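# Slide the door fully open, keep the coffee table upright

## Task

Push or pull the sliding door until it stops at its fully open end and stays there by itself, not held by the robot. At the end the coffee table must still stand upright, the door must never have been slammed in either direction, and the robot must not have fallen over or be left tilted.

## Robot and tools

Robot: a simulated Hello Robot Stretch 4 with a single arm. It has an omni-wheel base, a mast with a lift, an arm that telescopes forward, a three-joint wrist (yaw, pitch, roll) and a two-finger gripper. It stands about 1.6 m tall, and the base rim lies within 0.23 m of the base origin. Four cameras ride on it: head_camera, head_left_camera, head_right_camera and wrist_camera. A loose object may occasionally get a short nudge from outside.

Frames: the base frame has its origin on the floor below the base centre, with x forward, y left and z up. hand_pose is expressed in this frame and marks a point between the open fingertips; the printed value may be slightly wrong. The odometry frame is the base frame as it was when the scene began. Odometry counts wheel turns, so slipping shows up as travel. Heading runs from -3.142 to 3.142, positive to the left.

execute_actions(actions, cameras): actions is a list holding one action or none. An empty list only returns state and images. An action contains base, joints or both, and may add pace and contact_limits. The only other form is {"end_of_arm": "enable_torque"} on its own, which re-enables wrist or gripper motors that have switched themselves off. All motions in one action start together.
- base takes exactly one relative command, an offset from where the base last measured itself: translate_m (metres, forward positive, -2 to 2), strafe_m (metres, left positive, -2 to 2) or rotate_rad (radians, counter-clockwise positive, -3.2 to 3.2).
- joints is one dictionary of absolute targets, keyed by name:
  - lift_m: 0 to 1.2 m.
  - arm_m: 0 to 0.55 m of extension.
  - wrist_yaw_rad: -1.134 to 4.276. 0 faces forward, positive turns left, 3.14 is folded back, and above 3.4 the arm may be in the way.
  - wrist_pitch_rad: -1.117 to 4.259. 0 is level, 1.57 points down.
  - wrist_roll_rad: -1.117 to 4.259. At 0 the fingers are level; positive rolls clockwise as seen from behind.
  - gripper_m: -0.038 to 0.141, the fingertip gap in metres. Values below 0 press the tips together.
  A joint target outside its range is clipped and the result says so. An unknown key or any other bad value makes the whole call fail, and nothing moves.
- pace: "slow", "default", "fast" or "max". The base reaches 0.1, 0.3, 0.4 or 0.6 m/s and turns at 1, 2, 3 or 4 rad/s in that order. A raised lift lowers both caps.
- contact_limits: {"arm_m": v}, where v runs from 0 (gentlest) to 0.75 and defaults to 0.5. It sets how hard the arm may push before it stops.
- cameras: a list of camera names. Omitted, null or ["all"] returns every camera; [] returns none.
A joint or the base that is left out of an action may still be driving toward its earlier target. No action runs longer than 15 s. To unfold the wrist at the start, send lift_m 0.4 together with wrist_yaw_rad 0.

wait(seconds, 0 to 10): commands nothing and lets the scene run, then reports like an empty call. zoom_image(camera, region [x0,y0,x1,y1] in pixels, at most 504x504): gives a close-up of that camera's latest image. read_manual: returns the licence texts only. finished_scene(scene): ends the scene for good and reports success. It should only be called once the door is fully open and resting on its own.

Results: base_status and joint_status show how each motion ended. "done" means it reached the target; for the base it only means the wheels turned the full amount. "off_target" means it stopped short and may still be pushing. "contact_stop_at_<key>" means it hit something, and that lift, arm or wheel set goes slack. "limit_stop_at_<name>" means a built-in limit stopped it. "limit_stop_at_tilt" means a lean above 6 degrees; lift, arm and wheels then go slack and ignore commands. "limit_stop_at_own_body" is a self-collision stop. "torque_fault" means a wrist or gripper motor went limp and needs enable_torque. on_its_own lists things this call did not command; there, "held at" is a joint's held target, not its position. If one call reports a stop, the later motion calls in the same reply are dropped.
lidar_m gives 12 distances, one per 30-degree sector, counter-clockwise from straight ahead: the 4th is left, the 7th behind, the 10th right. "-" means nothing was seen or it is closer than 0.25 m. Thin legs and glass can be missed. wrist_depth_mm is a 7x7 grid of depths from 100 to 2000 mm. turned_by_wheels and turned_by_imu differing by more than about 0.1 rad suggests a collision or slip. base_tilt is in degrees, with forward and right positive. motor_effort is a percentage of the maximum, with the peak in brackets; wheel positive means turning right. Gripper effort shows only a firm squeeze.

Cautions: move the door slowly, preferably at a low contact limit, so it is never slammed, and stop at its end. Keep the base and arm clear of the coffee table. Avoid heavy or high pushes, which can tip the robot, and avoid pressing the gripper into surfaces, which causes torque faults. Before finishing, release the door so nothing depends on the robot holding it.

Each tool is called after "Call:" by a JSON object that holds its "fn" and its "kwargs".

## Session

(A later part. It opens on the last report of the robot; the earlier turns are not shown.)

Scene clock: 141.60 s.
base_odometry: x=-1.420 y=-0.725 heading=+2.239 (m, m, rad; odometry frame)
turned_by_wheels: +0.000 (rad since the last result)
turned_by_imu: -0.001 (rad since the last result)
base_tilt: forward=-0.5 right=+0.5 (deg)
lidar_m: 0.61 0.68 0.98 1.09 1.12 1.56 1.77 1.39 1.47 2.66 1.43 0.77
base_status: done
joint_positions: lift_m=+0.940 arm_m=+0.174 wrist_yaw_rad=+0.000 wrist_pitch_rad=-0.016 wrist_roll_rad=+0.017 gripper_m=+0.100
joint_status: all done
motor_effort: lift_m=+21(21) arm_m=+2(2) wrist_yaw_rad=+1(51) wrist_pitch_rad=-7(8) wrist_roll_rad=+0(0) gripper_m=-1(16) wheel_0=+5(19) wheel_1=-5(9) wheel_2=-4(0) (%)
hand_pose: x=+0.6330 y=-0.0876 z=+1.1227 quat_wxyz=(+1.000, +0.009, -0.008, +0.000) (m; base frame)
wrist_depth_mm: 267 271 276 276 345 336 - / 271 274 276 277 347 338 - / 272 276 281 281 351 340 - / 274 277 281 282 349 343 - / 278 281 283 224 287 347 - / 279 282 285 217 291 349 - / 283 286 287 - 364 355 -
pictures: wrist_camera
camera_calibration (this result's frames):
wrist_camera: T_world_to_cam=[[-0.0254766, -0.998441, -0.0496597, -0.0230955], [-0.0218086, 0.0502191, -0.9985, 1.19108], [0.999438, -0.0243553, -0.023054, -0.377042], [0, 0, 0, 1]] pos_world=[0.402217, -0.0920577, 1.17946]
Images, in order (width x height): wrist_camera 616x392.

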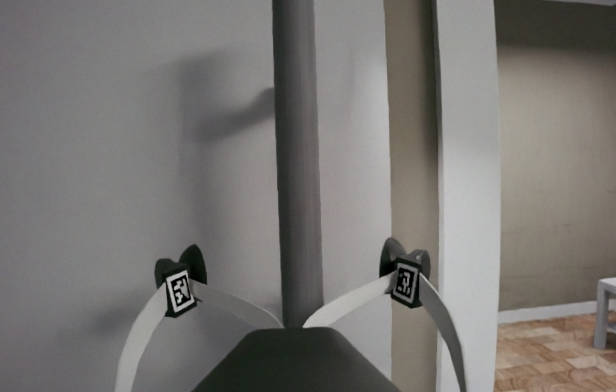

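Call:
{"fn": "execute_actions", "kwargs": {"actions": [{"joints": {"arm_m": 0.02}}]}}

Call:
{"fn": "wait", "kwargs": {"seconds": 4}}

Scene clock: 145.00 s.
base_odometry: x=-1.420 y=-0.725 heading=+2.239 (m, m, rad; odometry frame)
turned_by_wheels: +0.000 (rad since the last result)
turned_by_imu: +0.000 (rad since the last result)
base_tilt: forward=-0.4 right=+0.5 (deg)
lidar_m: 0.60 0.69 0.97 1.10 1.10 1.54 1.76 1.38 1.48 2.67 1.44 0.76
base_status: not commanded
joint_positions: lift_m=+0.940 arm_m=+0.021 wrist_yaw_rad=+0.000 wrist_pitch_rad=-0.016 wrist_roll_rad=+0.017 gripper_m=+0.100
joint_status: all done
motor_effort: lift_m=+21(21) arm_m=-5(5) wrist_yaw_rad=+0(1) wrist_pitch_rad=-9(9) wrist_roll_rad=+0(2) gripper_m=+1(0) wheel_0=+4(5) wheel_1=-5(5) wheel_2=-3(4) (%)
hand_pose: x=+0.4802 y=-0.0874 z=+1.1226 quat_wxyz=(+1.000, +0.009, -0.008, +0.000) (m; base frame)
wrist_depth_mm: 413 415 421 424 492 - - / 418 421 427 430 492 - - / 418 427 427 433 496 - - / 424 427 430 430 500 - - / 427 427 436 436 508 - - / 430 436 442 377 504 - - / 433 439 442 - 508 - -
pictures: head_camera, head_left_camera, head_right_camera, wrist_camera
camera_calibration (this result's frames):
wrist_camera: T_world_to_cam=[[-0.0250235, -0.998453, -0.049657, -0.0270792], [-0.0219367, 0.0502091, -0.998498, 1.18777], [0.999446, -0.0238966, -0.0231591, -0.22417], [0, 0, 0, 1]] pos_world=[0.249425, -0.0920312, 1.17945]
Images, in order (width x height): head_camera 420x560, head_left_camera 420x672, head_right_camera 420x672, wrist_camera 616x392.

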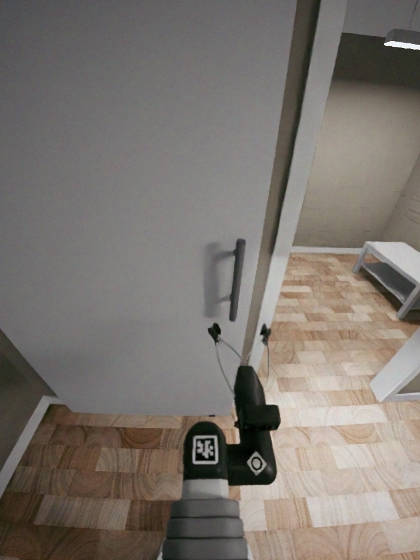

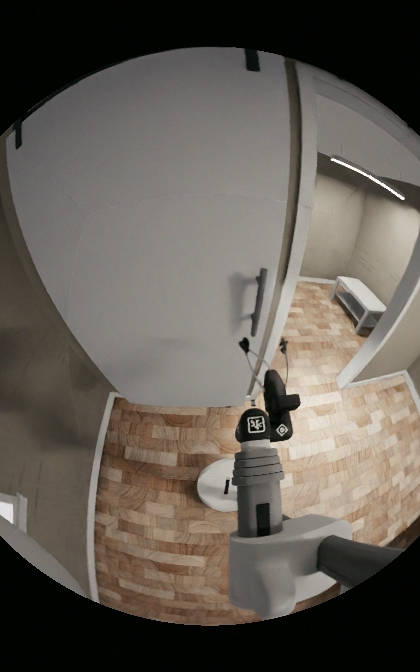

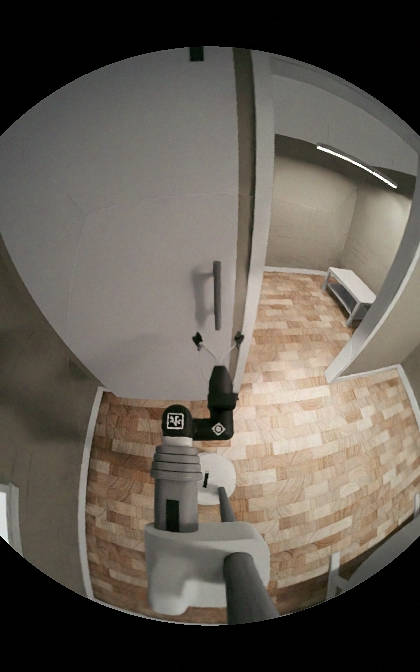

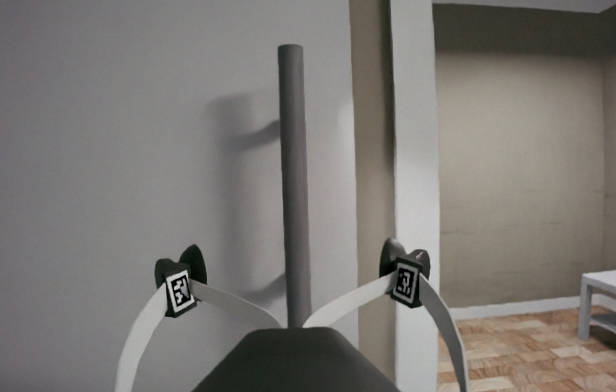

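Scene clock: 149.00 s.
base_odometry: x=-1.420 y=-0.725 heading=+2.239 (m, m, rad; odometry frame)
turned_by_wheels: +0.000 (rad since the last result)
turned_by_imu: +0.000 (rad since the last result)
base_tilt: forward=-0.5 right=+0.5 (deg)
lidar_m: 0.60 0.71 0.95 1.10 1.11 1.57 1.76 1.38 1.47 2.66 1.46 0.76
base_status: not commanded
joint_positions: lift_m=+0.940 arm_m=+0.021 wrist_yaw_rad=+0.000 wrist_pitch_rad=-0.016 wrist_roll_rad=+0.017 gripper_m=+0.100
joint_status: all done
motor_effort: lift_m=+21(21) arm_m=-5(5) wrist_yaw_rad=+0(1) wrist_pitch_rad=-7(9) wrist_roll_rad=+1(2) gripper_m=+0(0) wheel_0=+5(5) wheel_1=-5(5) wheel_2=-3(4) (%)
hand_pose: x=+0.4802 y=-0.0874 z=+1.1226 quat_wxyz=(+1.000, +0.009, -0.008, +0.000) (m; base frame)
wrist_depth_mm: 410 415 418 421 492 - - / 413 418 424 427 484 - - / 418 424 430 436 496 - - / 424 427 430 436 504 - - / 427 427 433 442 504 - - / 427 433 439 377 504 - - / 436 436 442 - 508 - -
wait: 4.00 s; at rest by 0.27 s
pictures: head_camera, head_left_camera, head_right_camera, wrist_camera
camera_calibration (this result's frames):
wrist_camera: T_world_to_cam=[[-0.0250236, -0.998453, -0.0496571, -0.0270792], [-0.0219367, 0.0502091, -0.998498, 1.18777], [0.999446, -0.0238967, -0.0231592, -0.22417], [0, 0, 0, 1]] pos_world=[0.249425, -0.0920312, 1.17945]
Images, in order (width x height): head_camera 420x560, head_left_camera 420x672, head_right_camera 420x672, wrist_camera 616x392.

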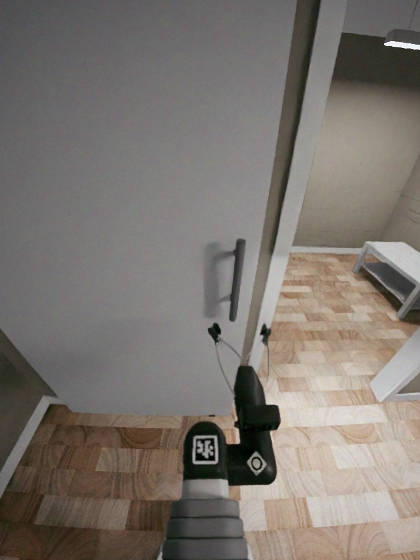

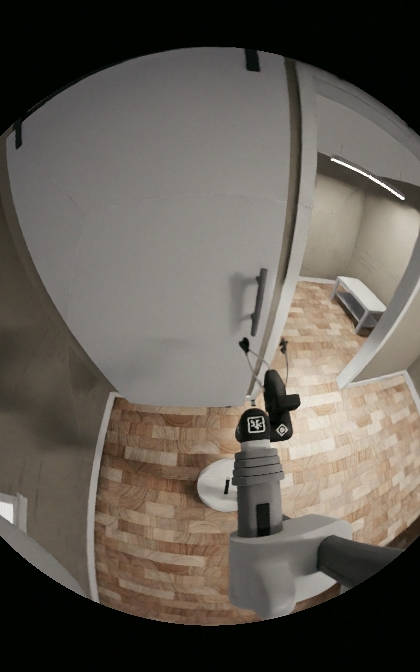

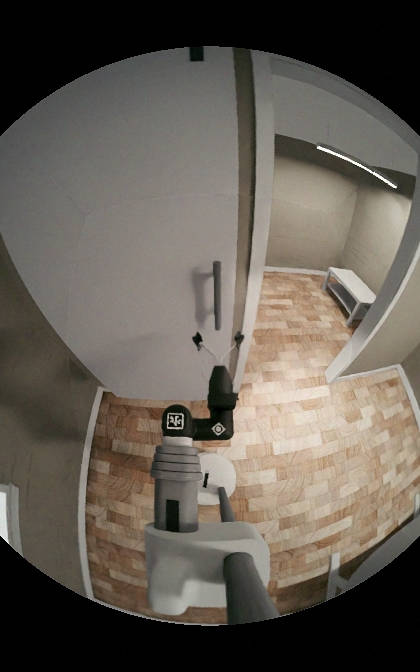

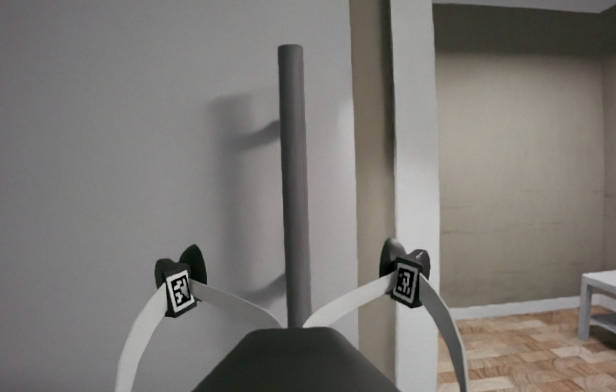

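The door is fully open against its stop and stays there on its own; the coffee table is untouched. Finishing scene 2.

Call:
{"fn": "finished_scene", "kwargs": {"scene": 2}}

The scene is finished: the task was done.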